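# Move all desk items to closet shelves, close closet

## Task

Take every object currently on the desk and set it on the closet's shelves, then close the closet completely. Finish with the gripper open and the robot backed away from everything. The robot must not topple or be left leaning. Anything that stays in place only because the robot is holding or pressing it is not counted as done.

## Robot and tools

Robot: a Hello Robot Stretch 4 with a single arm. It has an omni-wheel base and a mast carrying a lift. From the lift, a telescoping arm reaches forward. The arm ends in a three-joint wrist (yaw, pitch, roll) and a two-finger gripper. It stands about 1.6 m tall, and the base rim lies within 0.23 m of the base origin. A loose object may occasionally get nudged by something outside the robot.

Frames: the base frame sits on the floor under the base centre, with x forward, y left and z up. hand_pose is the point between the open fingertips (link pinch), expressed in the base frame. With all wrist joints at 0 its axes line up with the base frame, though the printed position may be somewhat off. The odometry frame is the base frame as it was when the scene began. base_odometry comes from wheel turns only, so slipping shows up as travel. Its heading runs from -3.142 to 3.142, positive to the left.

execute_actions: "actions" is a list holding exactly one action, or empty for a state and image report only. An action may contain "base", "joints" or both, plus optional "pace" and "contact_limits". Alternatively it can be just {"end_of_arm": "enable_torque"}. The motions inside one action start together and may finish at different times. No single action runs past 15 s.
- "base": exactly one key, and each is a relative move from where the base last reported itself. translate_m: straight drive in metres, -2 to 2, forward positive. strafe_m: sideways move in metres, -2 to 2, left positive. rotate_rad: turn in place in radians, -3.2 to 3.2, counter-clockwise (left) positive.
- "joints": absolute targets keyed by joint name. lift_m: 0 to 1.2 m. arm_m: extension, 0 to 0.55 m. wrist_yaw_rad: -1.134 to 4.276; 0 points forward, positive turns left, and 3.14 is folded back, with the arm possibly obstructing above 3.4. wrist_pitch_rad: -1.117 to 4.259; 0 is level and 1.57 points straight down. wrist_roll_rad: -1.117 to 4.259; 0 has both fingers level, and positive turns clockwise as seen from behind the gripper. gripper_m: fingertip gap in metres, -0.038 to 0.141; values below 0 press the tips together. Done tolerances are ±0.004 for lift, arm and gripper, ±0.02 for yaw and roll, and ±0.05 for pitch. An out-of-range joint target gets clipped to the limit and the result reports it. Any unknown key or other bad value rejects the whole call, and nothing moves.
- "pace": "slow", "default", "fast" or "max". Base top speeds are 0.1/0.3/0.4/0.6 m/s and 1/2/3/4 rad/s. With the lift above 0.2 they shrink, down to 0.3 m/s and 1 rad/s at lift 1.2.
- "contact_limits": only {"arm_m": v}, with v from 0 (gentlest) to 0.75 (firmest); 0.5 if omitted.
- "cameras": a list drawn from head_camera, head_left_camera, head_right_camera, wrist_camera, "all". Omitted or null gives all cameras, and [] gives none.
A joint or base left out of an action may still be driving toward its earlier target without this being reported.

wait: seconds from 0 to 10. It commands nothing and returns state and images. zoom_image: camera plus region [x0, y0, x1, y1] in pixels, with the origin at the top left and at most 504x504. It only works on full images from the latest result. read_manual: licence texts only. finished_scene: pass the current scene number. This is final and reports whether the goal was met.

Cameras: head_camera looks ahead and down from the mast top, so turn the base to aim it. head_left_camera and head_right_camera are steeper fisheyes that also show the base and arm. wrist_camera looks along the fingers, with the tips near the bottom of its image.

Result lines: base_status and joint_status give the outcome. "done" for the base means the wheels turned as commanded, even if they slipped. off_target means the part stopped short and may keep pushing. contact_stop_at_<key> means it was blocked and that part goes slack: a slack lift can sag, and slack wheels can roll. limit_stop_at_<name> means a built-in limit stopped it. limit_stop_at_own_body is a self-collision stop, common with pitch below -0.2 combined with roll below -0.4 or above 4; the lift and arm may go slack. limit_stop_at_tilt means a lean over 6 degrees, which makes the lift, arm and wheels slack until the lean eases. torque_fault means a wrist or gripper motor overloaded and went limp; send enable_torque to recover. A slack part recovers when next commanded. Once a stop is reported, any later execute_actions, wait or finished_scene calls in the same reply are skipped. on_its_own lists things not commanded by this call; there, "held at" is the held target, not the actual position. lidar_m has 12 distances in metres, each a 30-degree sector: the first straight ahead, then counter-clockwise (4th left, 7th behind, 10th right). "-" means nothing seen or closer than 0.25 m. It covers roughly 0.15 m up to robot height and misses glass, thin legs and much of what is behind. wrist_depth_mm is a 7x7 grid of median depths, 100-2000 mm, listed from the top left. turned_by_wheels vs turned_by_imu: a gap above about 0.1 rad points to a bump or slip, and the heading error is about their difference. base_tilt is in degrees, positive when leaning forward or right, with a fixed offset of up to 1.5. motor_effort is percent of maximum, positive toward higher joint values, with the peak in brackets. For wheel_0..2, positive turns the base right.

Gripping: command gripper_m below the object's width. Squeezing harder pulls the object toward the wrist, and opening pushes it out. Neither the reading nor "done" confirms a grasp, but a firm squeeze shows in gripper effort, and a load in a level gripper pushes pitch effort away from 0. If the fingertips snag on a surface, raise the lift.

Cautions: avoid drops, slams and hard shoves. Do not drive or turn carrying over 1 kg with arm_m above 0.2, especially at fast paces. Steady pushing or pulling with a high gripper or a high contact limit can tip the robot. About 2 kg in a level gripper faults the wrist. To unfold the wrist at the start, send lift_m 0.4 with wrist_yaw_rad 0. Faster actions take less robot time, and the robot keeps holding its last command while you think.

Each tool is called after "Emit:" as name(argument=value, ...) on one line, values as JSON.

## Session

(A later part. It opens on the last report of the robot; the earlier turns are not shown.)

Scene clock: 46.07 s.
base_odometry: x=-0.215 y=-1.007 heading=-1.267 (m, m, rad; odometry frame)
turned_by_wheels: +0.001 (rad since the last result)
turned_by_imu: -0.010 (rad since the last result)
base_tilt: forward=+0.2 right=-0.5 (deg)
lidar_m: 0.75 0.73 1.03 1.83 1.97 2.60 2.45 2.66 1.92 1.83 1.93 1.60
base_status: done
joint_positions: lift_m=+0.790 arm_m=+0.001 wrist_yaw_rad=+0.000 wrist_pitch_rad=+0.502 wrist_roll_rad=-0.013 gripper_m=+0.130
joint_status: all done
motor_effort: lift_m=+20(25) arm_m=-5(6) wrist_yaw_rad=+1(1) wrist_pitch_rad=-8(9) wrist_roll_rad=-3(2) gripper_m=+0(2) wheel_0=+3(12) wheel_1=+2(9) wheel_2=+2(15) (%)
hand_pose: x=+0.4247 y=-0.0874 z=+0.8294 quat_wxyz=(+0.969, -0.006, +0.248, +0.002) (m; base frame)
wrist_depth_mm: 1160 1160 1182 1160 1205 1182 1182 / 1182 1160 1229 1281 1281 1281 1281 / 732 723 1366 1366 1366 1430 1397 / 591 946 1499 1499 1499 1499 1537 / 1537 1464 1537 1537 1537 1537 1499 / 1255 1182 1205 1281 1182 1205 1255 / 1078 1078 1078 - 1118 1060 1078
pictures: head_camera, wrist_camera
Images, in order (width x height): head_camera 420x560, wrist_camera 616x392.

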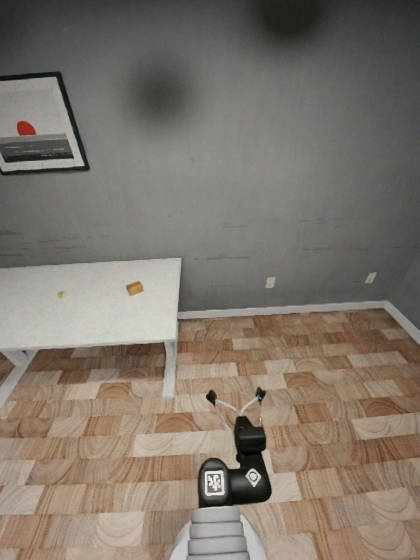

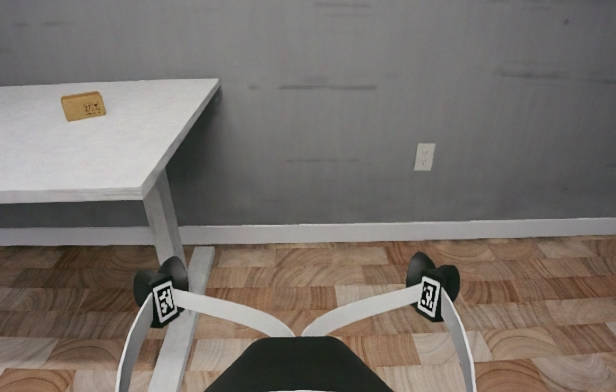

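Emit:
execute_actions(actions=[{"base":{"strafe_m":0.55},"pace":"fast"}], cameras=[])

Emit:
execute_actions(actions=[{"base":{"translate_m":0.33},"joints":{"arm_m":0.2},"pace":"fast"}], cameras=["head_camera","wrist_camera"])

Scene clock: 49.20 s.
base_odometry: x=+0.309 y=-0.842 heading=-1.267 (m, m, rad; odometry frame)
turned_by_wheels: +0.000 (rad since the last result)
turned_by_imu: +0.000 (rad since the last result)
base_tilt: forward=+0.1 right=-0.4 (deg)
lidar_m: 0.72 0.72 1.03 1.28 1.36 1.92 2.47 2.57 2.50 2.39 2.18 0.75
base_status: done
joint_positions: lift_m=+0.790 arm_m=+0.001 wrist_yaw_rad=+0.000 wrist_pitch_rad=+0.502 wrist_roll_rad=-0.013 gripper_m=+0.130
joint_status: not commanded
motor_effort: lift_m=+20(20) arm_m=-5(5) wrist_yaw_rad=+1(1) wrist_pitch_rad=-6(6) wrist_roll_rad=-3(3) gripper_m=+1(1) wheel_0=-1(13) wheel_1=-1(14) wheel_2=+0(1) (%)
hand_pose: x=+0.4247 y=-0.0874 z=+0.8294 quat_wxyz=(+0.969, -0.006, +0.248, +0.002) (m; base frame)
wrist_depth_mm: 1138 1160 1160 1160 1182 1182 1205 / 1182 1160 1118 1118 1229 1281 1281 / 723 723 707 715 715 1366 1397 / 591 591 591 591 591 1537 1537 / 1499 1537 1537 1464 1464 1537 1537 / 1255 1182 1205 1281 1182 1229 1255 / 1078 1078 1118 - 1078 1078 1060
pictures: none
No camera images: the call's "cameras" was empty. Leave "cameras" out to get every camera's image.

Scene clock: 51.43 s.
base_odometry: x=+0.408 y=-1.157 heading=-1.267 (m, m, rad; odometry frame)
turned_by_wheels: +0.000 (rad since the last result)
turned_by_imu: -0.002 (rad since the last result)
base_tilt: forward=+0.2 right=-0.4 (deg)
lidar_m: 0.39 0.40 0.54 1.28 1.35 1.90 2.80 2.91 2.49 2.39 1.71 0.43
base_status: done
joint_positions: lift_m=+0.790 arm_m=+0.199 wrist_yaw_rad=+0.000 wrist_pitch_rad=+0.502 wrist_roll_rad=-0.013 gripper_m=+0.130
joint_status: all done
motor_effort: lift_m=+20(20) arm_m=+5(8) wrist_yaw_rad=+0(2) wrist_pitch_rad=-6(7) wrist_roll_rad=-3(3) gripper_m=+1(2) wheel_0=+4(12) wheel_1=+3(8) wheel_2=-2(15) (%)
hand_pose: x=+0.6229 y=-0.0874 z=+0.8294 quat_wxyz=(+0.969, -0.006, +0.248, +0.002) (m; base frame)
wrist_depth_mm: 676 683 691 699 707 707 715 / 723 732 741 750 759 759 759 / 723 715 715 715 715 831 831 / 525 525 525 521 521 554 917 / 410 413 413 384 415 413 976 / 338 319 319 342 319 327 338 / 290 289 298 - 298 289 294
pictures: head_camera, wrist_camera
Images, in order (width x height): head_camera 420x560, wrist_camera 616x392.

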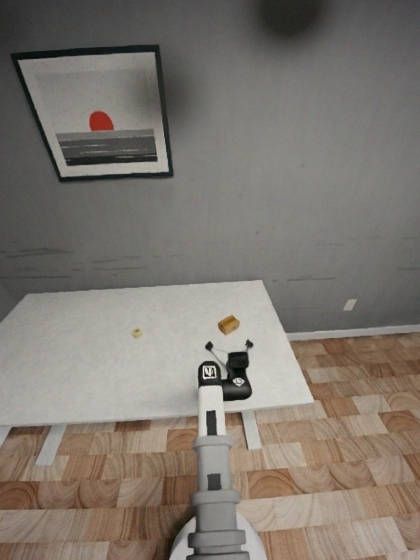

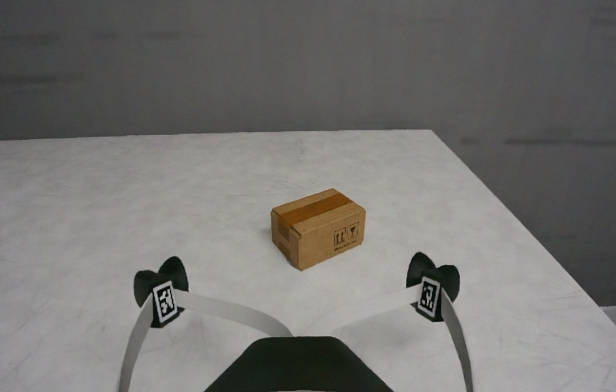

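Emit:
execute_actions(actions=[{"base":{"strafe_m":-0.194},"joints":{"lift_m":0.81,"wrist_yaw_rad":0.62,"gripper_m":0.141,"arm_m":0.366}}], cameras=["head_camera","wrist_camera"])

Scene clock: 54.70 s.
base_odometry: x=+0.223 y=-1.215 heading=-1.267 (m, m, rad; odometry frame)
turned_by_wheels: +0.000 (rad since the last result)
turned_by_imu: +0.000 (rad since the last result)
base_tilt: forward=+0.1 right=-0.4 (deg)
lidar_m: 0.40 0.43 0.57 1.47 1.57 2.18 2.81 2.90 2.30 2.19 1.71 0.41
base_status: done
joint_positions: lift_m=+0.810 arm_m=+0.365 wrist_yaw_rad=+0.620 wrist_pitch_rad=+0.502 wrist_roll_rad=-0.013 gripper_m=+0.141
joint_status: all done
motor_effort: lift_m=+22(23) arm_m=+6(4) wrist_yaw_rad=+1(6) wrist_pitch_rad=-6(5) wrist_roll_rad=-2(3) gripper_m=+1(0) wheel_0=+3(12) wheel_1=-2(11) wheel_2=+0(3) (%)
hand_pose: x=+0.7926 y=+0.0758 z=+0.8492 quat_wxyz=(+0.922, -0.082, +0.235, +0.297) (m; base frame)
wrist_depth_mm: 1098 891 723 615 539 473 430 / 1205 976 788 668 569 500 452 / 788 778 768 707 615 535 473 / 569 564 564 564 559 549 504 / 442 445 445 445 445 442 442 / 362 340 343 368 343 351 362 / 312 310 310 - 320 309 312
pictures: head_camera, wrist_camera
Images, in order (width x height): head_camera 420x560, wrist_camera 616x392.

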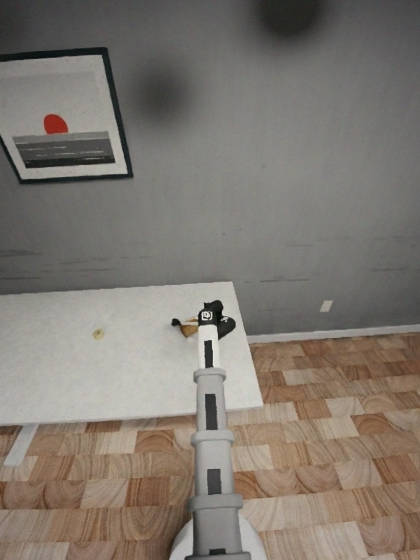

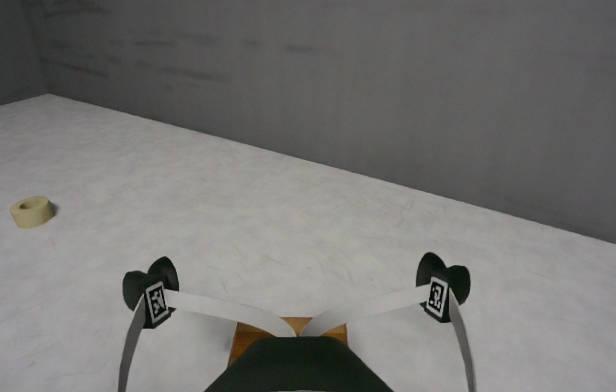

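Emit:
execute_actions(actions=[{"joints":{"lift_m":0.728},"pace":"slow"}], cameras=["wrist_camera"])

Scene clock: 56.53 s.
base_odometry: x=+0.223 y=-1.215 heading=-1.267 (m, m, rad; odometry frame)
turned_by_wheels: +0.000 (rad since the last result)
turned_by_imu: +0.000 (rad since the last result)
base_tilt: forward=+0.1 right=-0.5 (deg)
lidar_m: 0.39 0.42 0.60 1.46 1.56 2.18 2.83 2.94 2.29 2.19 1.72 0.42
base_status: not commanded
joint_positions: lift_m=+0.728 arm_m=+0.365 wrist_yaw_rad=+0.620 wrist_pitch_rad=+0.502 wrist_roll_rad=-0.013 gripper_m=+0.141
joint_status: all done
motor_effort: lift_m=+17(22) arm_m=+5(5) wrist_yaw_rad=+1(1) wrist_pitch_rad=-7(7) wrist_roll_rad=-3(3) gripper_m=+2(2) wheel_0=+3(3) wheel_1=-2(2) wheel_2=+0(0) (%)
hand_pose: x=+0.7926 y=+0.0758 z=+0.7677 quat_wxyz=(+0.922, -0.082, +0.235, +0.297) (m; base frame)
wrist_depth_mm: 1098 891 715 615 539 473 427 / 891 891 768 668 569 500 452 / 559 554 544 549 544 517 477 / 404 402 404 404 402 399 402 / 317 317 304 239 317 315 314 / 259 243 212 205 244 250 258 / 223 221 222 - 229 220 222
pictures: wrist_camera
Images, in order (width x height): wrist_camera 616x392.

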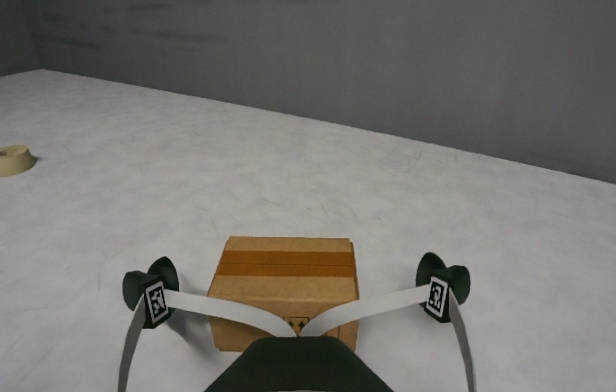

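Emit:
execute_actions(actions=[{"joints":{"lift_m":0.720},"pace":"slow"}], cameras=[])

Emit:
execute_actions(actions=[{"joints":{"gripper_m":0.062}}], cameras=["wrist_camera"])

Scene clock: 57.47 s.
base_odometry: x=+0.223 y=-1.215 heading=-1.267 (m, m, rad; odometry frame)
turned_by_wheels: +0.000 (rad since the last result)
turned_by_imu: +0.000 (rad since the last result)
base_tilt: forward=+0.2 right=-0.5 (deg)
lidar_m: 0.38 0.40 0.57 1.48 1.55 2.20 2.82 2.89 2.32 2.18 1.72 0.41
base_status: not commanded
joint_positions: lift_m=+0.720 arm_m=+0.365 wrist_yaw_rad=+0.620 wrist_pitch_rad=+0.502 wrist_roll_rad=-0.013 gripper_m=+0.141
joint_status: all done
motor_effort: lift_m=+17(17) arm_m=+5(5) wrist_yaw_rad=+1(1) wrist_pitch_rad=-6(6) wrist_roll_rad=-2(2) gripper_m=+2(1) wheel_0=+3(3) wheel_1=-2(2) wheel_2=+0(0) (%)
hand_pose: x=+0.7926 y=+0.0758 z=+0.7596 quat_wxyz=(+0.922, -0.082, +0.235, +0.297) (m; base frame)
wrist_depth_mm: 1118 891 723 615 539 473 427 / 866 854 759 668 574 500 452 / 535 530 525 521 525 512 473 / 387 387 389 387 384 384 384 / 303 304 247 227 304 303 301 / 249 233 203 202 234 240 248 / 214 212 219 - 220 211 213
pictures: none
No camera images: the call's "cameras" was empty. Leave "cameras" out to get every camera's image.

Scene clock: 59.27 s.
base_odometry: x=+0.223 y=-1.215 heading=-1.267 (m, m, rad; odometry frame)
turned_by_wheels: +0.000 (rad since the last result)
turned_by_imu: +0.000 (rad since the last result)
base_tilt: forward=+0.2 right=-0.4 (deg)
lidar_m: 0.39 0.42 0.59 1.49 1.54 2.22 2.83 2.92 2.30 2.20 1.73 0.42
base_status: not commanded
joint_positions: lift_m=+0.720 arm_m=+0.365 wrist_yaw_rad=+0.620 wrist_pitch_rad=+0.502 wrist_roll_rad=-0.013 gripper_m=+0.062
joint_status: all done
motor_effort: lift_m=+17(17) arm_m=+5(5) wrist_yaw_rad=+1(1) wrist_pitch_rad=-8(8) wrist_roll_rad=-3(2) gripper_m=-12(13) wheel_0=+3(3) wheel_1=-2(2) wheel_2=+0(0) (%)
hand_pose: x=+0.7925 y=+0.0757 z=+0.7595 quat_wxyz=(+0.922, -0.082, +0.235, +0.297) (m; base frame)
wrist_depth_mm: 1098 878 723 615 539 473 430 / 866 854 759 661 569 500 452 / 530 525 521 521 521 512 473 / 387 387 384 387 384 382 382 / 301 303 242 220 303 303 300 / 247 249 194 199 194 249 247 / 213 211 212 - 215 211 213
pictures: wrist_camera
Images, in order (width x height): wrist_camera 616x392.

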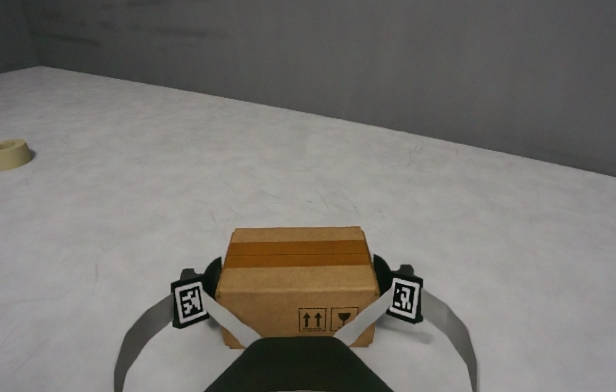

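Emit:
execute_actions(actions=[{"joints":{"gripper_m":0.052,"lift_m":0.78},"pace":"slow"}], cameras=["wrist_camera"])

Scene clock: 60.77 s.
base_odometry: x=+0.223 y=-1.215 heading=-1.267 (m, m, rad; odometry frame)
turned_by_wheels: +0.000 (rad since the last result)
turned_by_imu: +0.000 (rad since the last result)
base_tilt: forward=+0.1 right=-0.4 (deg)
lidar_m: 0.38 0.42 0.58 1.48 1.60 2.19 2.82 2.93 2.31 2.17 1.71 0.41
base_status: not commanded
joint_positions: lift_m=+0.780 arm_m=+0.365 wrist_yaw_rad=+0.620 wrist_pitch_rad=+0.503 wrist_roll_rad=-0.013 gripper_m=+0.052
joint_status: all done
motor_effort: lift_m=+23(23) arm_m=+5(5) wrist_yaw_rad=+1(1) wrist_pitch_rad=-9(8) wrist_roll_rad=-3(2) gripper_m=-15(15) wheel_0=+3(3) wheel_1=-2(2) wheel_2=+0(0) (%)
hand_pose: x=+0.7925 y=+0.0757 z=+0.8190 quat_wxyz=(+0.922, -0.082, +0.235, +0.297) (m; base frame)
wrist_depth_mm: 1098 891 723 615 539 473 430 / 1118 960 788 661 569 504 452 / 691 691 691 676 609 535 477 / 484 504 504 504 500 500 492 / 397 397 237 217 397 394 394 / 324 314 193 195 193 324 324 / 278 277 278 - 277 276 279
pictures: wrist_camera
Images, in order (width x height): wrist_camera 616x392.

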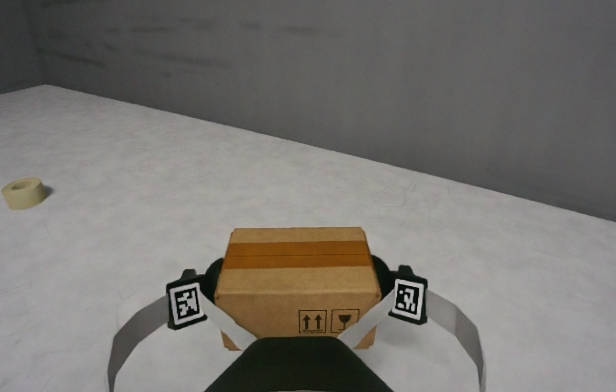

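Emit:
execute_actions(actions=[{"base":{"translate_m":-0.22},"joints":{"arm_m":0,"wrist_yaw_rad":0},"pace":"fast"}], cameras=[])

Emit:
execute_actions(actions=[{"base":{"rotate_rad":3.154},"joints":{"lift_m":0.4},"pace":"fast"}], cameras=["head_camera"])

Emit:
execute_actions(actions=[{"base":{"translate_m":1.9},"joints":{"lift_m":0.9},"pace":"max"}], cameras=["head_camera","wrist_camera"])

Scene clock: 63.30 s.
base_odometry: x=+0.157 y=-1.005 heading=-1.267 (m, m, rad; odometry frame)
turned_by_wheels: -0.001 (rad since the last result)
turned_by_imu: +0.001 (rad since the last result)
base_tilt: forward=+0.1 right=-0.4 (deg)
lidar_m: 0.60 0.66 0.88 1.48 1.56 2.19 2.59 2.72 2.30 2.18 2.04 0.66
base_status: done
joint_positions: lift_m=+0.780 arm_m=+0.001 wrist_yaw_rad=+0.000 wrist_pitch_rad=+0.503 wrist_roll_rad=-0.013 gripper_m=+0.052
joint_status: all done
motor_effort: lift_m=+22(23) arm_m=-5(6) wrist_yaw_rad=+1(5) wrist_pitch_rad=-10(10) wrist_roll_rad=-4(2) gripper_m=-17(16) wheel_0=-3(9) wheel_1=-3(8) wheel_2=-2(14) (%)
hand_pose: x=+0.4246 y=-0.0875 z=+0.8189 quat_wxyz=(+0.968, -0.006, +0.249, +0.002) (m; base frame)
wrist_depth_mm: 1060 1060 1078 1078 1078 1098 1098 / 1098 1118 1098 1118 1160 1182 1182 / 699 691 691 683 1281 1281 1281 / 504 504 504 504 1366 1397 1397 / 1430 1430 238 218 1464 1499 1464 / 1255 1205 193 195 193 1255 1229 / 1078 1060 1078 - 1060 1060 1060
pictures: none
No camera images: the call's "cameras" was empty. Leave "cameras" out to get every camera's image.

Scene clock: 65.97 s.
base_odometry: x=+0.157 y=-1.005 heading=+1.886 (m, m, rad; odometry frame)
turned_by_wheels: +3.153 (rad since the last result)
turned_by_imu: +3.155 (rad since the last result)
base_tilt: forward=+0.1 right=-0.5 (deg)
lidar_m: 2.58 2.68 2.31 2.20 2.06 0.64 0.62 0.63 0.89 1.48 1.57 2.15
base_status: done
joint_positions: lift_m=+0.400 arm_m=+0.001 wrist_yaw_rad=+0.000 wrist_pitch_rad=+0.503 wrist_roll_rad=-0.013 gripper_m=+0.052
joint_status: all done
motor_effort: lift_m=+18(21) arm_m=-6(6) wrist_yaw_rad=+0(1) wrist_pitch_rad=-11(11) wrist_roll_rad=-3(3) gripper_m=-17(16) wheel_0=-4(11) wheel_1=-2(10) wheel_2=-2(12) (%)
hand_pose: x=+0.4247 y=-0.0873 z=+0.4393 quat_wxyz=(+0.969, -0.006, +0.249, +0.002) (m; base frame)
wrist_depth_mm: - - - - - - 1863 / - - - - - - 1921 / 1661 1618 1618 1618 1618 1618 1618 / 1182 1182 1182 1160 1182 1182 1182 / 917 931 237 217 931 931 931 / 759 732 193 195 192 768 759 / 654 647 654 - 654 647 661
pictures: head_camera
Images, in order (width x height): head_camera 420x560.

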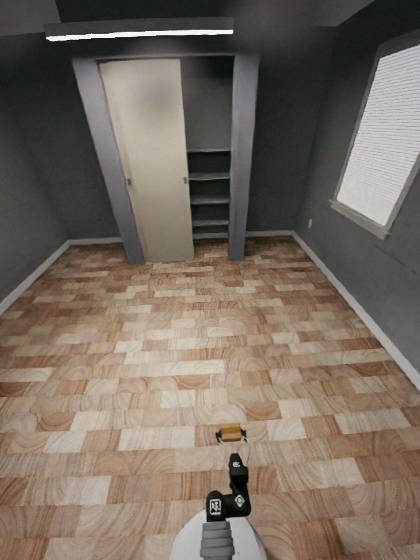

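Scene clock: 70.97 s.
base_odometry: x=-0.432 y=+0.801 heading=+1.886 (m, m, rad; odometry frame)
turned_by_wheels: +0.000 (rad since the last result)
turned_by_imu: -0.011 (rad since the last result)
base_tilt: forward=+0.2 right=-0.4 (deg)
lidar_m: 0.71 0.71 1.00 2.24 2.34 3.14 3.37 2.14 1.55 1.46 1.51 0.75
base_status: done
joint_positions: lift_m=+0.900 arm_m=+0.001 wrist_yaw_rad=+0.000 wrist_pitch_rad=+0.503 wrist_roll_rad=-0.013 gripper_m=+0.052
joint_status: all done
motor_effort: lift_m=+20(26) arm_m=-5(5) wrist_yaw_rad=+0(0) wrist_pitch_rad=-11(10) wrist_roll_rad=-3(2) gripper_m=-17(15) wheel_0=+3(12) wheel_1=+1(9) wheel_2=+0(18) (%)
hand_pose: x=+0.4246 y=-0.0874 z=+0.9391 quat_wxyz=(+0.969, -0.006, +0.249, +0.002) (m; base frame)
wrist_depth_mm: 413 866 1042 1042 866 436 415 / 439 1118 1138 1160 1138 449 452 / 477 917 1042 1042 960 484 492 / 521 544 1308 1281 1060 530 539 / 574 585 236 217 683 574 1537 / 634 615 193 195 193 640 1397 / 707 707 1182 - 768 741 1182
pictures: head_camera, wrist_camera
Images, in order (width x height): head_camera 420x560, wrist_camera 616x392.

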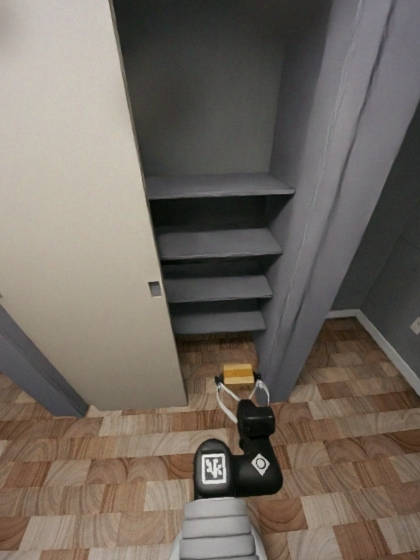

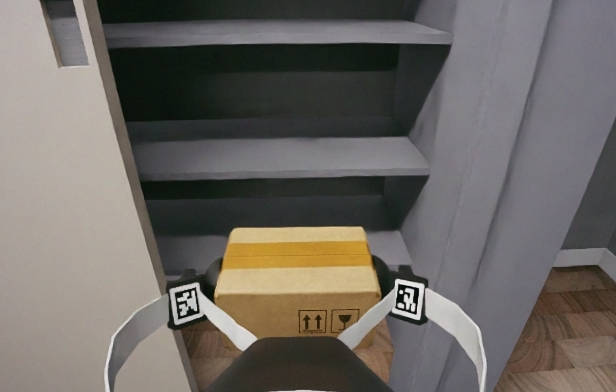

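Emit:
execute_actions(actions=[{"base":{"translate_m":0.24},"joints":{"lift_m":0.8,"arm_m":0.15}}], cameras=["head_camera","wrist_camera"])

Scene clock: 74.17 s.
base_odometry: x=-0.507 y=+1.029 heading=+1.887 (m, m, rad; odometry frame)
turned_by_wheels: +0.000 (rad since the last result)
turned_by_imu: -0.001 (rad since the last result)
base_tilt: forward=+0.1 right=-0.5 (deg)
lidar_m: 0.76 0.48 0.66 2.25 2.35 3.15 3.65 2.20 1.53 1.45 0.66 0.53
base_status: done
joint_positions: lift_m=+0.800 arm_m=+0.149 wrist_yaw_rad=+0.000 wrist_pitch_rad=+0.503 wrist_roll_rad=-0.013 gripper_m=+0.052
joint_status: all done
motor_effort: lift_m=+17(20) arm_m=+5(8) wrist_yaw_rad=+0(0) wrist_pitch_rad=-11(7) wrist_roll_rad=-3(2) gripper_m=-18(16) wheel_0=+4(9) wheel_1=+3(6) wheel_2=-1(7) (%)
hand_pose: x=+0.5727 y=-0.0874 z=+0.8393 quat_wxyz=(+0.969, -0.006, +0.249, +0.002) (m; base frame)
wrist_depth_mm: 707 715 715 723 732 597 433 / 750 768 778 778 788 603 436 / 768 768 759 759 759 609 442 / 559 559 559 559 559 539 442 / 831 842 237 217 492 580 445 / 750 732 193 195 193 580 445 / 647 640 640 - 661 580 445
pictures: head_camera, wrist_camera
Images, in order (width x height): head_camera 420x560, wrist_camera 616x392.

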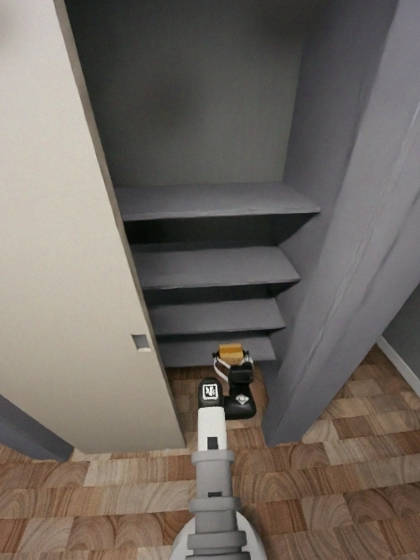

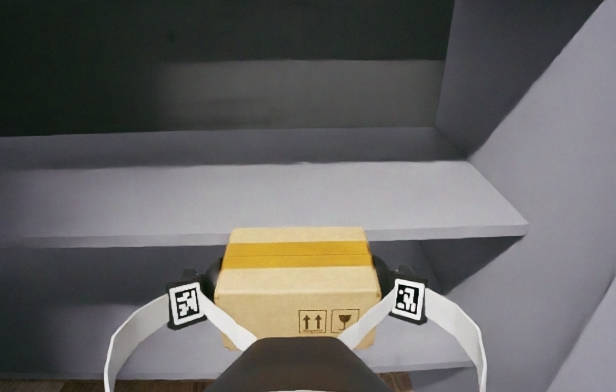

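Emit:
execute_actions(actions=[{"joints":{"lift_m":0.75,"arm_m":0.3}}], cameras=[])

Emit:
execute_actions(actions=[{"joints":{"arm_m":0.5}}], cameras=["wrist_camera"])

Scene clock: 76.23 s.
base_odometry: x=-0.507 y=+1.029 heading=+1.887 (m, m, rad; odometry frame)
turned_by_wheels: +0.000 (rad since the last result)
turned_by_imu: +0.000 (rad since the last result)
base_tilt: forward=+0.1 right=-0.5 (deg)
lidar_m: 0.76 0.48 0.63 2.24 2.35 3.14 3.64 2.16 1.54 1.45 0.67 0.53
base_status: not commanded
joint_positions: lift_m=+0.750 arm_m=+0.299 wrist_yaw_rad=+0.000 wrist_pitch_rad=+0.503 wrist_roll_rad=-0.013 gripper_m=+0.052
joint_status: all done
motor_effort: lift_m=+18(17) arm_m=+5(4) wrist_yaw_rad=+0(0) wrist_pitch_rad=-10(11) wrist_roll_rad=-2(2) gripper_m=-16(16) wheel_0=+3(3) wheel_1=+3(3) wheel_2=-1(1) (%)
hand_pose: x=+0.7227 y=-0.0874 z=+0.7894 quat_wxyz=(+0.969, -0.006, +0.249, +0.002) (m; base frame)
wrist_depth_mm: 574 580 585 585 597 585 427 / 615 621 627 640 634 597 433 / 634 627 627 621 627 569 439 / 462 462 459 462 459 459 430 / 362 362 237 217 364 362 362 / 640 324 193 195 193 539 430 / 585 580 591 - 591 564 439
pictures: none
No camera images: the call's "cameras" was empty. Leave "cameras" out to get every camera's image.

Scene clock: 77.93 s.
base_odometry: x=-0.507 y=+1.029 heading=+1.887 (m, m, rad; odometry frame)
turned_by_wheels: +0.000 (rad since the last result)
turned_by_imu: +0.000 (rad since the last result)
base_tilt: forward=+0.2 right=-0.4 (deg)
lidar_m: 0.75 0.49 0.63 2.24 2.32 3.15 3.62 2.21 1.50 1.44 0.63 0.54
base_status: not commanded
joint_positions: lift_m=+0.750 arm_m=+0.499 wrist_yaw_rad=+0.000 wrist_pitch_rad=+0.503 wrist_roll_rad=-0.013 gripper_m=+0.052
joint_status: all done
motor_effort: lift_m=+18(18) arm_m=+5(6) wrist_yaw_rad=+0(0) wrist_pitch_rad=-9(9) wrist_roll_rad=-2(3) gripper_m=-16(17) wheel_0=+3(4) wheel_1=+3(3) wheel_2=-1(1) (%)
hand_pose: x=+0.9227 y=-0.0874 z=+0.7894 quat_wxyz=(+0.969, -0.006, +0.249, +0.002) (m; base frame)
wrist_depth_mm: 397 402 402 407 410 415 415 / 424 430 436 439 442 445 427 / 459 466 469 477 480 488 433 / 459 459 459 459 459 455 424 / 362 364 237 217 362 362 359 / 297 287 193 195 193 297 296 / 254 253 254 - 254 253 258
pictures: wrist_camera
Images, in order (width x height): wrist_camera 616x392.

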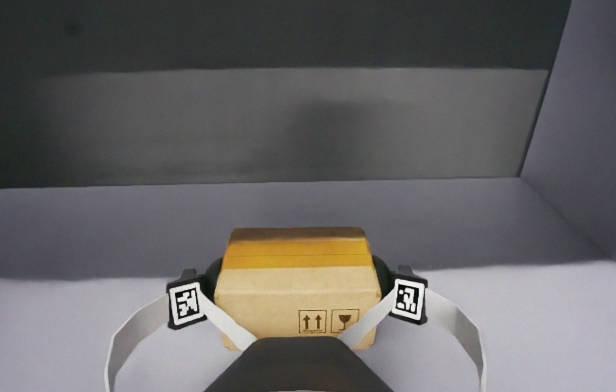

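Emit:
execute_actions(actions=[{"joints":{"lift_m":0.715},"pace":"slow"}], cameras=["wrist_camera"])

Scene clock: 79.23 s.
base_odometry: x=-0.507 y=+1.029 heading=+1.887 (m, m, rad; odometry frame)
turned_by_wheels: +0.000 (rad since the last result)
turned_by_imu: +0.000 (rad since the last result)
base_tilt: forward=+0.1 right=-0.5 (deg)
lidar_m: 0.76 0.47 0.64 2.24 2.34 3.15 3.63 2.19 1.49 1.44 0.67 0.53
base_status: not commanded
joint_positions: lift_m=+0.715 arm_m=+0.499 wrist_yaw_rad=+0.000 wrist_pitch_rad=+0.503 wrist_roll_rad=-0.013 gripper_m=+0.052
joint_status: all done
motor_effort: lift_m=+17(17) arm_m=+5(5) wrist_yaw_rad=+0(0) wrist_pitch_rad=-9(10) wrist_roll_rad=-2(3) gripper_m=-16(15) wheel_0=+4(4) wheel_1=+3(3) wheel_2=-1(1) (%)
hand_pose: x=+0.9227 y=-0.0874 z=+0.7544 quat_wxyz=(+0.969, -0.006, +0.249, +0.002) (m; base frame)
wrist_depth_mm: 394 399 404 407 413 418 415 / 424 427 436 439 445 445 427 / 459 466 466 469 477 477 433 / 392 392 389 392 389 389 389 / 307 307 237 217 309 307 306 / 252 245 193 195 193 253 252 / 216 215 216 - 216 215 216
pictures: wrist_camera
Images, in order (width x height): wrist_camera 616x392.

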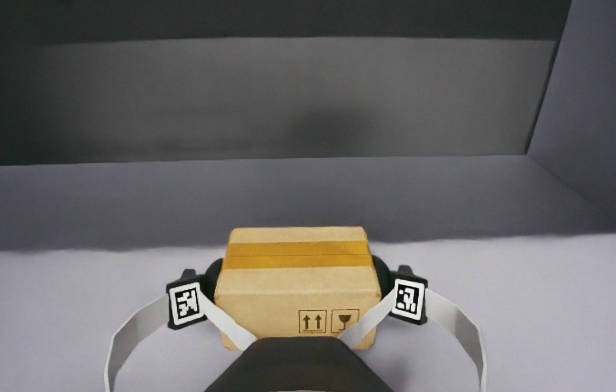

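Emit:
execute_actions(actions=[{"joints":{"lift_m":0.7125},"pace":"slow"}], cameras=[])

Emit:
execute_actions(actions=[{"joints":{"gripper_m":0.141}}], cameras=["wrist_camera"])

Scene clock: 79.93 s.
base_odometry: x=-0.507 y=+1.029 heading=+1.887 (m, m, rad; odometry frame)
turned_by_wheels: +0.000 (rad since the last result)
turned_by_imu: +0.000 (rad since the last result)
base_tilt: forward=+0.2 right=-0.5 (deg)
lidar_m: 0.76 0.48 0.66 2.25 2.32 3.17 3.63 2.16 1.53 1.45 0.65 0.52
base_status: not commanded
joint_positions: lift_m=+0.713 arm_m=+0.499 wrist_yaw_rad=+0.000 wrist_pitch_rad=+0.503 wrist_roll_rad=-0.013 gripper_m=+0.052
joint_status: all done
motor_effort: lift_m=+17(18) arm_m=+5(5) wrist_yaw_rad=+1(0) wrist_pitch_rad=-8(8) wrist_roll_rad=-3(2) gripper_m=-17(17) wheel_0=+3(4) wheel_1=+3(3) wheel_2=-1(1) (%)
hand_pose: x=+0.9227 y=-0.0874 z=+0.7519 quat_wxyz=(+0.969, -0.006, +0.249, +0.002) (m; base frame)
wrist_depth_mm: 394 399 404 407 413 418 415 / 424 427 433 439 442 449 424 / 459 459 466 466 473 477 433 / 384 387 384 384 384 384 384 / 303 304 237 218 303 303 303 / 249 241 193 195 193 250 249 / 214 212 213 - 213 212 214
pictures: none
No camera images: the call's "cameras" was empty. Leave "cameras" out to get every camera's image.

Scene clock: 81.83 s.
base_odometry: x=-0.507 y=+1.029 heading=+1.887 (m, m, rad; odometry frame)
turned_by_wheels: +0.000 (rad since the last result)
turned_by_imu: +0.000 (rad since the last result)
base_tilt: forward=+0.2 right=-0.4 (deg)
lidar_m: 0.73 0.48 0.64 2.25 2.36 3.13 3.61 2.20 1.53 1.43 0.64 0.53
base_status: not commanded
joint_positions: lift_m=+0.713 arm_m=+0.499 wrist_yaw_rad=+0.000 wrist_pitch_rad=+0.503 wrist_roll_rad=-0.013 gripper_m=+0.141
joint_status: all done
motor_effort: lift_m=+17(17) arm_m=+5(5) wrist_yaw_rad=+0(0) wrist_pitch_rad=-11(9) wrist_roll_rad=-3(2) gripper_m=+2(16) wheel_0=+3(3) wheel_1=+3(3) wheel_2=-1(1) (%)
hand_pose: x=+0.9227 y=-0.0874 z=+0.7519 quat_wxyz=(+0.969, -0.006, +0.249, +0.002) (m; base frame)
wrist_depth_mm: 394 399 404 407 410 413 415 / 424 430 436 439 445 449 427 / 459 462 462 466 469 477 433 / 387 387 389 384 387 389 387 / 303 306 282 227 306 304 304 / 250 233 204 204 216 242 250 / 214 213 220 - 220 213 214
pictures: wrist_camera
Images, in order (width x height): wrist_camera 616x392.

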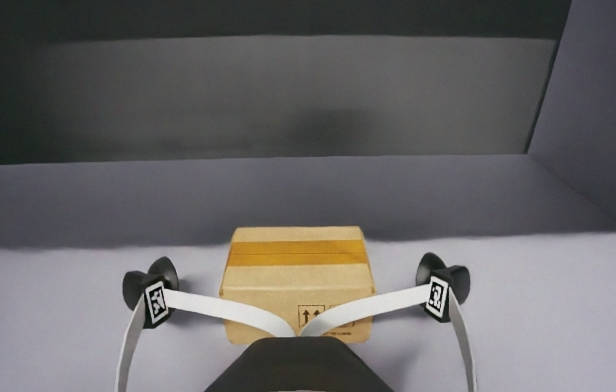

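Emit:
execute_actions(actions=[{"joints":{"lift_m":0.74},"pace":"slow"}], cameras=[])

Emit:
execute_actions(actions=[{"joints":{"arm_m":0.0}}], cameras=["wrist_camera","head_camera"])

Scene clock: 83.07 s.
base_odometry: x=-0.507 y=+1.029 heading=+1.887 (m, m, rad; odometry frame)
turned_by_wheels: +0.000 (rad since the last result)
turned_by_imu: +0.000 (rad since the last result)
base_tilt: forward=+0.1 right=-0.4 (deg)
lidar_m: 0.74 0.49 0.67 2.23 2.32 3.17 3.64 2.15 1.54 1.45 0.66 0.54
base_status: not commanded
joint_positions: lift_m=+0.740 arm_m=+0.499 wrist_yaw_rad=+0.000 wrist_pitch_rad=+0.502 wrist_roll_rad=-0.013 gripper_m=+0.141
joint_status: all done
motor_effort: lift_m=+23(23) arm_m=+5(5) wrist_yaw_rad=+0(0) wrist_pitch_rad=-9(10) wrist_roll_rad=-2(3) gripper_m=+1(2) wheel_0=+4(3) wheel_1=+3(3) wheel_2=-1(1) (%)
hand_pose: x=+0.9228 y=-0.0874 z=+0.7790 quat_wxyz=(+0.969, -0.006, +0.249, +0.002) (m; base frame)
wrist_depth_mm: 394 399 402 407 410 418 415 / 424 430 433 439 442 449 427 / 455 462 469 477 480 484 433 / 442 442 439 439 439 439 418 / 345 347 347 347 347 347 345 / 285 266 232 223 267 274 283 / 244 243 243 - 244 242 244
pictures: none
No camera images: the call's "cameras" was empty. Leave "cameras" out to get every camera's image.

Scene clock: 85.60 s.
base_odometry: x=-0.507 y=+1.029 heading=+1.887 (m, m, rad; odometry frame)
turned_by_wheels: +0.000 (rad since the last result)
turned_by_imu: +0.000 (rad since the last result)
base_tilt: forward=+0.2 right=-0.5 (deg)
lidar_m: 0.76 0.48 0.64 2.22 2.32 3.16 3.63 2.14 1.52 1.43 0.67 0.53
base_status: not commanded
joint_positions: lift_m=+0.740 arm_m=+0.001 wrist_yaw_rad=+0.000 wrist_pitch_rad=+0.502 wrist_roll_rad=-0.013 gripper_m=+0.141
joint_status: all done
motor_effort: lift_m=+23(22) arm_m=-6(6) wrist_yaw_rad=+1(0) wrist_pitch_rad=-8(9) wrist_roll_rad=-3(3) gripper_m=+2(1) wheel_0=+3(4) wheel_1=+3(3) wheel_2=-1(1) (%)
hand_pose: x=+0.4248 y=-0.0874 z=+0.7791 quat_wxyz=(+0.969, -0.006, +0.248, +0.002) (m; base frame)
wrist_depth_mm: 820 842 854 866 854 603 433 / 878 878 891 904 904 609 315 / 615 654 654 647 654 591 317 / 1025 1042 1042 1060 1008 621 319 / 809 831 820 831 831 621 320 / 349 723 732 1138 866 389 322 / 357 1025 1042 - 1025 415 334
pictures: head_camera, wrist_camera
Images, in order (width x height): head_camera 420x560, wrist_camera 616x392.

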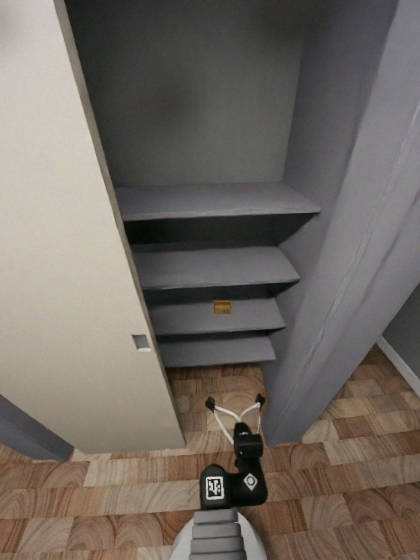

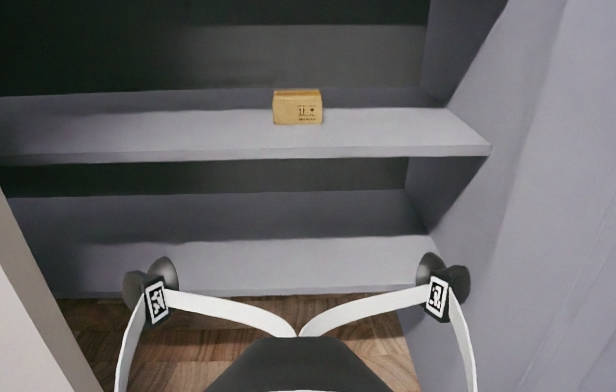

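Emit:
execute_actions(actions=[{"base":{"translate_m":-0.12},"joints":{"lift_m":0.4,"gripper_m":0.09},"pace":"fast"}], cameras=[])

Emit:
execute_actions(actions=[{"base":{"rotate_rad":-2.825},"pace":"fast"}], cameras=[])

Emit:
execute_actions(actions=[{"base":{"translate_m":2.0},"joints":{"lift_m":0.79},"pace":"max"}], cameras=[])

Emit:
execute_actions(actions=[{"base":{"rotate_rad":-0.3},"pace":"fast"}], cameras=["head_camera","wrist_camera"])

Scene clock: 88.97 s.
base_odometry: x=-0.470 y=+0.915 heading=+1.886 (m, m, rad; odometry frame)
turned_by_wheels: +0.000 (rad since the last result)
turned_by_imu: +0.001 (rad since the last result)
base_tilt: forward=+0.1 right=-0.5 (deg)
lidar_m: 0.58 0.57 0.82 2.25 2.33 3.15 3.47 2.17 1.57 1.45 1.51 0.63
base_status: done
joint_positions: lift_m=+0.400 arm_m=+0.001 wrist_yaw_rad=+0.000 wrist_pitch_rad=+0.502 wrist_roll_rad=-0.013 gripper_m=+0.090
joint_status: all done
motor_effort: lift_m=+18(21) arm_m=-5(6) wrist_yaw_rad=+1(1) wrist_pitch_rad=-8(7) wrist_roll_rad=-3(3) gripper_m=+0(0) wheel_0=-2(12) wheel_1=-1(8) wheel_2=+0(19) (%)
hand_pose: x=+0.4247 y=-0.0874 z=+0.4395 quat_wxyz=(+0.969, -0.006, +0.248, +0.002) (m; base frame)
wrist_depth_mm: 931 946 960 960 960 603 315 / 355 820 809 798 820 442 327 / 359 1118 1118 1118 1098 445 347 / 389 1138 1160 1160 1060 449 379 / 424 891 931 931 891 449 433 / 469 484 200 768 199 484 492 / 525 525 668 - 654 525 559
pictures: none
No camera images: the call's "cameras" was empty. Leave "cameras" out to get every camera's image.

Scene clock: 91.20 s.
base_odometry: x=-0.469 y=+0.915 heading=-0.938 (m, m, rad; odometry frame)
turned_by_wheels: -2.824 (rad since the last result)
turned_by_imu: -2.826 (rad since the last result)
base_tilt: forward=+0.1 right=-0.4 (deg)
lidar_m: 2.64 1.71 1.45 1.49 0.63 0.73 0.59 0.69 2.21 2.23 2.67 2.64
base_status: done
joint_positions: lift_m=+0.400 arm_m=+0.001 wrist_yaw_rad=+0.000 wrist_pitch_rad=+0.502 wrist_roll_rad=-0.013 gripper_m=+0.090
joint_status: not commanded
motor_effort: lift_m=+19(19) arm_m=-6(5) wrist_yaw_rad=+1(0) wrist_pitch_rad=-8(7) wrist_roll_rad=-4(2) gripper_m=+0(1) wheel_0=+4(9) wheel_1=+3(12) wheel_2=+3(13) (%)
hand_pose: x=+0.4248 y=-0.0874 z=+0.4395 quat_wxyz=(+0.969, -0.006, +0.248, +0.002) (m; base frame)
wrist_depth_mm: 1499 1921 - - - - - / 1537 1983 - - - - - / 1499 1618 1576 1618 1618 1661 1661 / 1182 1205 1205 1182 1160 1182 1182 / 931 931 917 946 931 931 931 / 759 759 200 768 199 759 759 / 654 647 668 - 668 647 654
pictures: none
No camera images: the call's "cameras" was empty. Leave "cameras" out to get every camera's image.

Scene clock: 96.40 s.
base_odometry: x=+0.714 y=-0.697 heading=-0.938 (m, m, rad; odometry frame)
turned_by_wheels: +0.000 (rad since the last result)
turned_by_imu: -0.012 (rad since the last result)
base_tilt: forward=+0.1 right=-0.5 (deg)
lidar_m: 0.73 0.85 0.86 0.88 1.08 1.94 2.48 2.94 2.82 2.84 0.83 0.72
base_status: done
joint_positions: lift_m=+0.790 arm_m=+0.001 wrist_yaw_rad=+0.000 wrist_pitch_rad=+0.502 wrist_roll_rad=-0.013 gripper_m=+0.090
joint_status: all done
motor_effort: lift_m=+20(25) arm_m=-5(6) wrist_yaw_rad=+1(1) wrist_pitch_rad=-7(8) wrist_roll_rad=-3(2) gripper_m=-1(0) wheel_0=+2(7) wheel_1=+1(9) wheel_2=-1(15) (%)
hand_pose: x=+0.4247 y=-0.0874 z=+0.8293 quat_wxyz=(+0.969, -0.006, +0.248, +0.002) (m; base frame)
wrist_depth_mm: 931 1182 1308 1205 1138 1078 1008 / 931 1160 1138 1118 1118 1098 1060 / 854 723 723 723 715 723 723 / 976 1255 1118 585 559 530 530 / 1008 1366 1464 1576 1499 1397 1336 / 1025 1229 200 1281 199 1255 1255 / 1042 1025 1078 - 1098 1078 1078
pictures: none
No camera images: the call's "cameras" was empty. Leave "cameras" out to get every camera's image.

Scene clock: 97.43 s.
base_odometry: x=+0.714 y=-0.697 heading=-1.237 (m, m, rad; odometry frame)
turned_by_wheels: -0.300 (rad since the last result)
turned_by_imu: -0.300 (rad since the last result)
base_tilt: forward=+0.2 right=-0.5 (deg)
lidar_m: 0.70 0.74 0.89 0.87 0.92 1.30 2.47 2.60 2.94 2.84 1.06 0.72
base_status: done
joint_positions: lift_m=+0.790 arm_m=+0.001 wrist_yaw_rad=+0.000 wrist_pitch_rad=+0.502 wrist_roll_rad=-0.013 gripper_m=+0.090
joint_status: not commanded
motor_effort: lift_m=+21(20) arm_m=-5(5) wrist_yaw_rad=+2(1) wrist_pitch_rad=-7(7) wrist_roll_rad=-2(2) gripper_m=+0(1) wheel_0=+2(12) wheel_1=+1(9) wheel_2=+1(15) (%)
hand_pose: x=+0.4247 y=-0.0875 z=+0.8293 quat_wxyz=(+0.969, -0.006, +0.248, +0.002) (m; base frame)
wrist_depth_mm: 1160 1138 1182 1160 1182 1182 1182 / 1205 1138 1138 1118 1138 1160 1255 / 732 723 723 715 715 715 723 / 559 591 591 591 585 585 1499 / 1281 1576 1537 1537 1499 1397 1537 / 1229 1205 200 1255 199 1205 1229 / 1060 1060 1098 - 1118 1078 1078
pictures: head_camera, wrist_camera
Images, in order (width x height): head_camera 420x560, wrist_camera 616x392.

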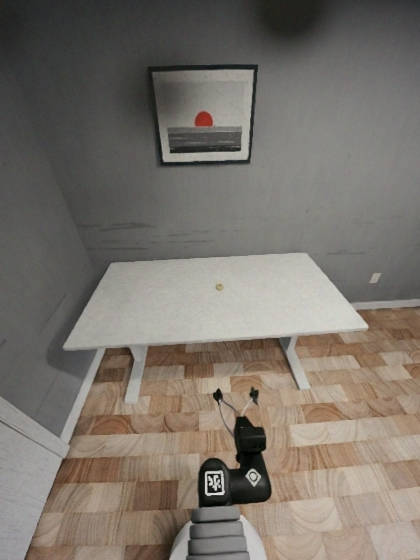

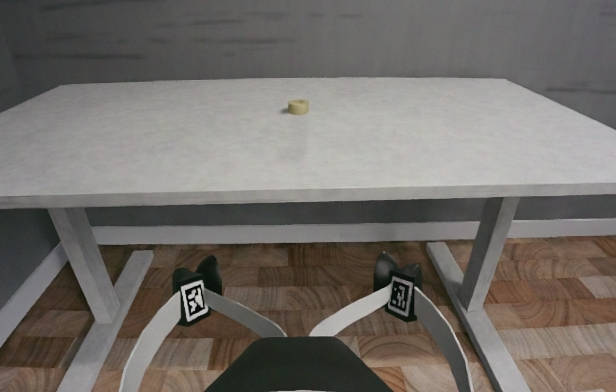

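Emit:
execute_actions(actions=[{"base":{"translate_m":0.32},"joints":{"arm_m":0.25,"gripper_m":0.11},"pace":"fast"}], cameras=["wrist_camera"])

Scene clock: 99.90 s.
base_odometry: x=+0.819 y=-0.999 heading=-1.237 (m, m, rad; odometry frame)
turned_by_wheels: +0.001 (rad since the last result)
turned_by_imu: -0.002 (rad since the last result)
base_tilt: forward=+0.1 right=-0.4 (deg)
lidar_m: 0.40 0.43 0.60 0.81 0.92 1.30 2.79 2.93 2.93 2.81 0.59 0.42
base_status: done
joint_positions: lift_m=+0.790 arm_m=+0.249 wrist_yaw_rad=+0.000 wrist_pitch_rad=+0.502 wrist_roll_rad=-0.013 gripper_m=+0.110
joint_status: all done
motor_effort: lift_m=+20(20) arm_m=+5(7) wrist_yaw_rad=+0(2) wrist_pitch_rad=-7(7) wrist_roll_rad=-3(3) gripper_m=+1(0) wheel_0=+4(10) wheel_1=+3(10) wheel_2=+1(15) (%)
hand_pose: x=+0.6729 y=-0.0873 z=+0.8294 quat_wxyz=(+0.969, -0.006, +0.248, +0.002) (m; base frame)
wrist_depth_mm: 654 654 654 661 661 676 668 / 699 699 707 715 723 715 723 / 732 741 741 715 715 715 723 / 525 525 521 525 525 525 521 / 413 415 413 397 413 413 413 / 338 329 317 342 216 340 338 / 289 287 298 - 298 287 293
pictures: wrist_camera
Images, in order (width x height): wrist_camera 616x392.

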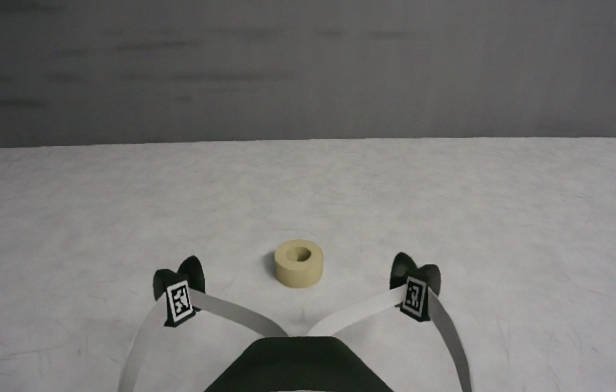

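Emit:
execute_actions(actions=[{"joints":{"arm_m":0.368,"lift_m":0.775}}], cameras=[])

Emit:
execute_actions(actions=[{"joints":{"lift_m":0.722},"pace":"slow"}], cameras=["wrist_camera"])

Scene clock: 101.47 s.
base_odometry: x=+0.819 y=-0.999 heading=-1.237 (m, m, rad; odometry frame)
turned_by_wheels: +0.000 (rad since the last result)
turned_by_imu: +0.000 (rad since the last result)
base_tilt: forward=+0.2 right=-0.4 (deg)
lidar_m: 0.39 0.43 0.57 0.85 0.92 1.28 2.79 2.93 2.95 2.82 0.57 0.42
base_status: not commanded
joint_positions: lift_m=+0.775 arm_m=+0.367 wrist_yaw_rad=+0.000 wrist_pitch_rad=+0.502 wrist_roll_rad=-0.013 gripper_m=+0.110
joint_status: all done
motor_effort: lift_m=+17(19) arm_m=+5(6) wrist_yaw_rad=+0(0) wrist_pitch_rad=-8(6) wrist_roll_rad=-2(3) gripper_m=+0(1) wheel_0=+4(4) wheel_1=+3(3) wheel_2=+1(1) (%)
hand_pose: x=+0.7908 y=-0.0874 z=+0.8146 quat_wxyz=(+0.969, -0.006, +0.248, +0.002) (m; base frame)
wrist_depth_mm: 544 544 554 554 554 564 564 / 580 591 591 597 603 603 603 / 634 634 627 640 640 640 647 / 496 492 496 496 492 496 492 / 389 389 392 392 392 387 387 / 319 309 300 324 216 320 319 / 273 271 281 - 281 272 277
pictures: none
No camera images: the call's "cameras" was empty. Leave "cameras" out to get every camera's image.

Scene clock: 102.77 s.
base_odometry: x=+0.819 y=-0.999 heading=-1.237 (m, m, rad; odometry frame)
turned_by_wheels: +0.000 (rad since the last result)
turned_by_imu: +0.000 (rad since the last result)
base_tilt: forward=+0.1 right=-0.5 (deg)
lidar_m: 0.39 0.41 0.56 0.84 0.91 1.34 2.80 2.91 2.94 2.81 0.59 0.41
base_status: not commanded
joint_positions: lift_m=+0.722 arm_m=+0.367 wrist_yaw_rad=+0.000 wrist_pitch_rad=+0.502 wrist_roll_rad=-0.013 gripper_m=+0.110
joint_status: all done
motor_effort: lift_m=+17(17) arm_m=+6(5) wrist_yaw_rad=+1(1) wrist_pitch_rad=-6(6) wrist_roll_rad=-2(3) gripper_m=+0(0) wheel_0=+4(3) wheel_1=+3(3) wheel_2=+1(1) (%)
hand_pose: x=+0.7908 y=-0.0874 z=+0.7616 quat_wxyz=(+0.969, -0.006, +0.248, +0.002) (m; base frame)
wrist_depth_mm: 539 549 549 554 554 564 569 / 591 585 597 603 603 603 603 / 539 535 530 530 530 535 535 / 389 389 389 389 387 387 389 / 306 307 307 309 307 306 306 / 251 244 236 222 216 253 251 / 216 213 221 - 222 213 215
pictures: wrist_camera
Images, in order (width x height): wrist_camera 616x392.

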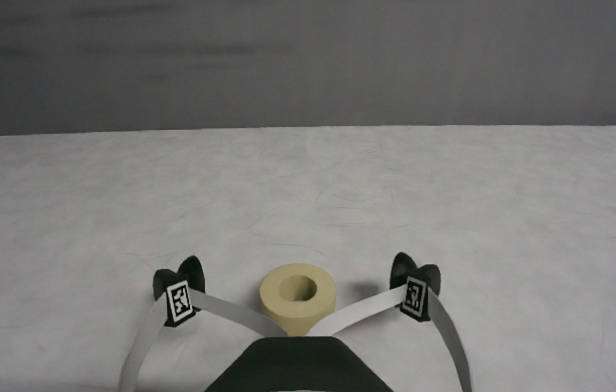

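Emit:
execute_actions(actions=[{"joints":{"lift_m":0.7195},"pace":"slow"}], cameras=[])

Emit:
execute_actions(actions=[{"joints":{"gripper_m":0.02}}], cameras=["wrist_camera"])

Emit:
execute_actions(actions=[{"joints":{"lift_m":0.78},"pace":"slow"}], cameras=["wrist_camera"])

Scene clock: 103.57 s.
base_odometry: x=+0.819 y=-0.999 heading=-1.237 (m, m, rad; odometry frame)
turned_by_wheels: +0.000 (rad since the last result)
turned_by_imu: +0.000 (rad since the last result)
base_tilt: forward=+0.2 right=-0.4 (deg)
lidar_m: 0.38 0.40 0.54 0.85 0.88 1.31 2.77 2.93 2.94 2.80 0.60 0.42
base_status: not commanded
joint_positions: lift_m=+0.720 arm_m=+0.367 wrist_yaw_rad=+0.000 wrist_pitch_rad=+0.502 wrist_roll_rad=-0.013 gripper_m=+0.110
joint_status: all done
motor_effort: lift_m=+18(18) arm_m=+5(5) wrist_yaw_rad=+0(0) wrist_pitch_rad=-6(5) wrist_roll_rad=-3(2) gripper_m=+1(1) wheel_0=+4(3) wheel_1=+3(3) wheel_2=+1(1) (%)
hand_pose: x=+0.7908 y=-0.0874 z=+0.7592 quat_wxyz=(+0.969, -0.006, +0.248, +0.002) (m; base frame)
wrist_depth_mm: 544 549 549 554 554 564 564 / 585 591 597 597 603 603 603 / 530 525 521 521 521 525 530 / 384 384 387 384 384 384 384 / 301 303 304 304 304 303 301 / 248 240 234 222 216 250 248 / 213 211 219 - 220 211 213
pictures: none
No camera images: the call's "cameras" was empty. Leave "cameras" out to get every camera's image.

Scene clock: 105.30 s.
base_odometry: x=+0.819 y=-0.999 heading=-1.237 (m, m, rad; odometry frame)
turned_by_wheels: +0.000 (rad since the last result)
turned_by_imu: +0.000 (rad since the last result)
base_tilt: forward=+0.1 right=-0.4 (deg)
lidar_m: 0.39 0.41 0.58 0.81 0.91 1.32 2.80 2.93 2.96 2.82 0.58 0.40
base_status: not commanded
joint_positions: lift_m=+0.720 arm_m=+0.367 wrist_yaw_rad=+0.000 wrist_pitch_rad=+0.502 wrist_roll_rad=-0.013 gripper_m=+0.020
joint_status: all done
motor_effort: lift_m=+17(17) arm_m=+5(5) wrist_yaw_rad=+0(1) wrist_pitch_rad=-7(6) wrist_roll_rad=-3(2) gripper_m=-15(15) wheel_0=+4(4) wheel_1=+3(3) wheel_2=+1(1) (%)
hand_pose: x=+0.7908 y=-0.0874 z=+0.7592 quat_wxyz=(+0.969, -0.006, +0.248, +0.002) (m; base frame)
wrist_depth_mm: 544 549 544 549 559 564 564 / 580 585 591 597 603 603 603 / 530 525 521 525 521 525 530 / 384 384 382 384 384 384 384 / 301 301 304 303 304 301 301 / 248 249 187 216 191 250 247 / 213 205 219 - 216 211 212
pictures: wrist_camera
Images, in order (width x height): wrist_camera 616x392.

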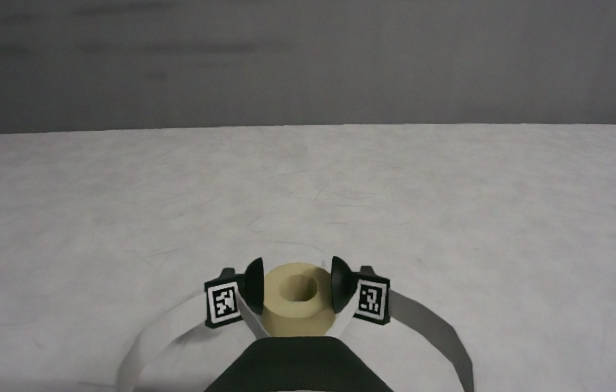

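Scene clock: 106.70 s.
base_odometry: x=+0.819 y=-0.999 heading=-1.237 (m, m, rad; odometry frame)
turned_by_wheels: +0.000 (rad since the last result)
turned_by_imu: +0.000 (rad since the last result)
base_tilt: forward=+0.2 right=-0.4 (deg)
lidar_m: 0.39 0.43 0.59 0.80 0.91 1.29 2.81 2.90 2.94 2.81 0.58 0.41
base_status: not commanded
joint_positions: lift_m=+0.780 arm_m=+0.367 wrist_yaw_rad=+0.000 wrist_pitch_rad=+0.502 wrist_roll_rad=-0.013 gripper_m=+0.020
joint_status: all done
motor_effort: lift_m=+22(23) arm_m=+5(5) wrist_yaw_rad=+0(0) wrist_pitch_rad=-7(6) wrist_roll_rad=-3(3) gripper_m=-14(15) wheel_0=+4(4) wheel_1=+3(3) wheel_2=+1(1) (%)
hand_pose: x=+0.7908 y=-0.0874 z=+0.8192 quat_wxyz=(+0.969, -0.006, +0.248, +0.002) (m; base frame)
wrist_depth_mm: 544 549 544 554 559 559 564 / 585 585 591 597 603 603 609 / 634 634 634 640 640 640 647 / 504 504 504 504 504 504 504 / 394 394 397 397 397 397 394 / 325 327 188 216 191 325 324 / 278 270 286 - 282 274 282
pictures: wrist_camera
Images, in order (width x height): wrist_camera 616x392.

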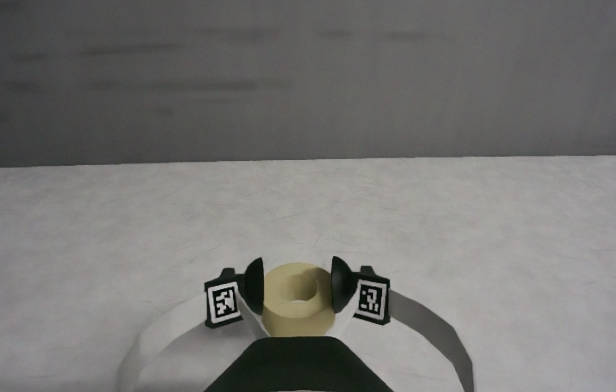

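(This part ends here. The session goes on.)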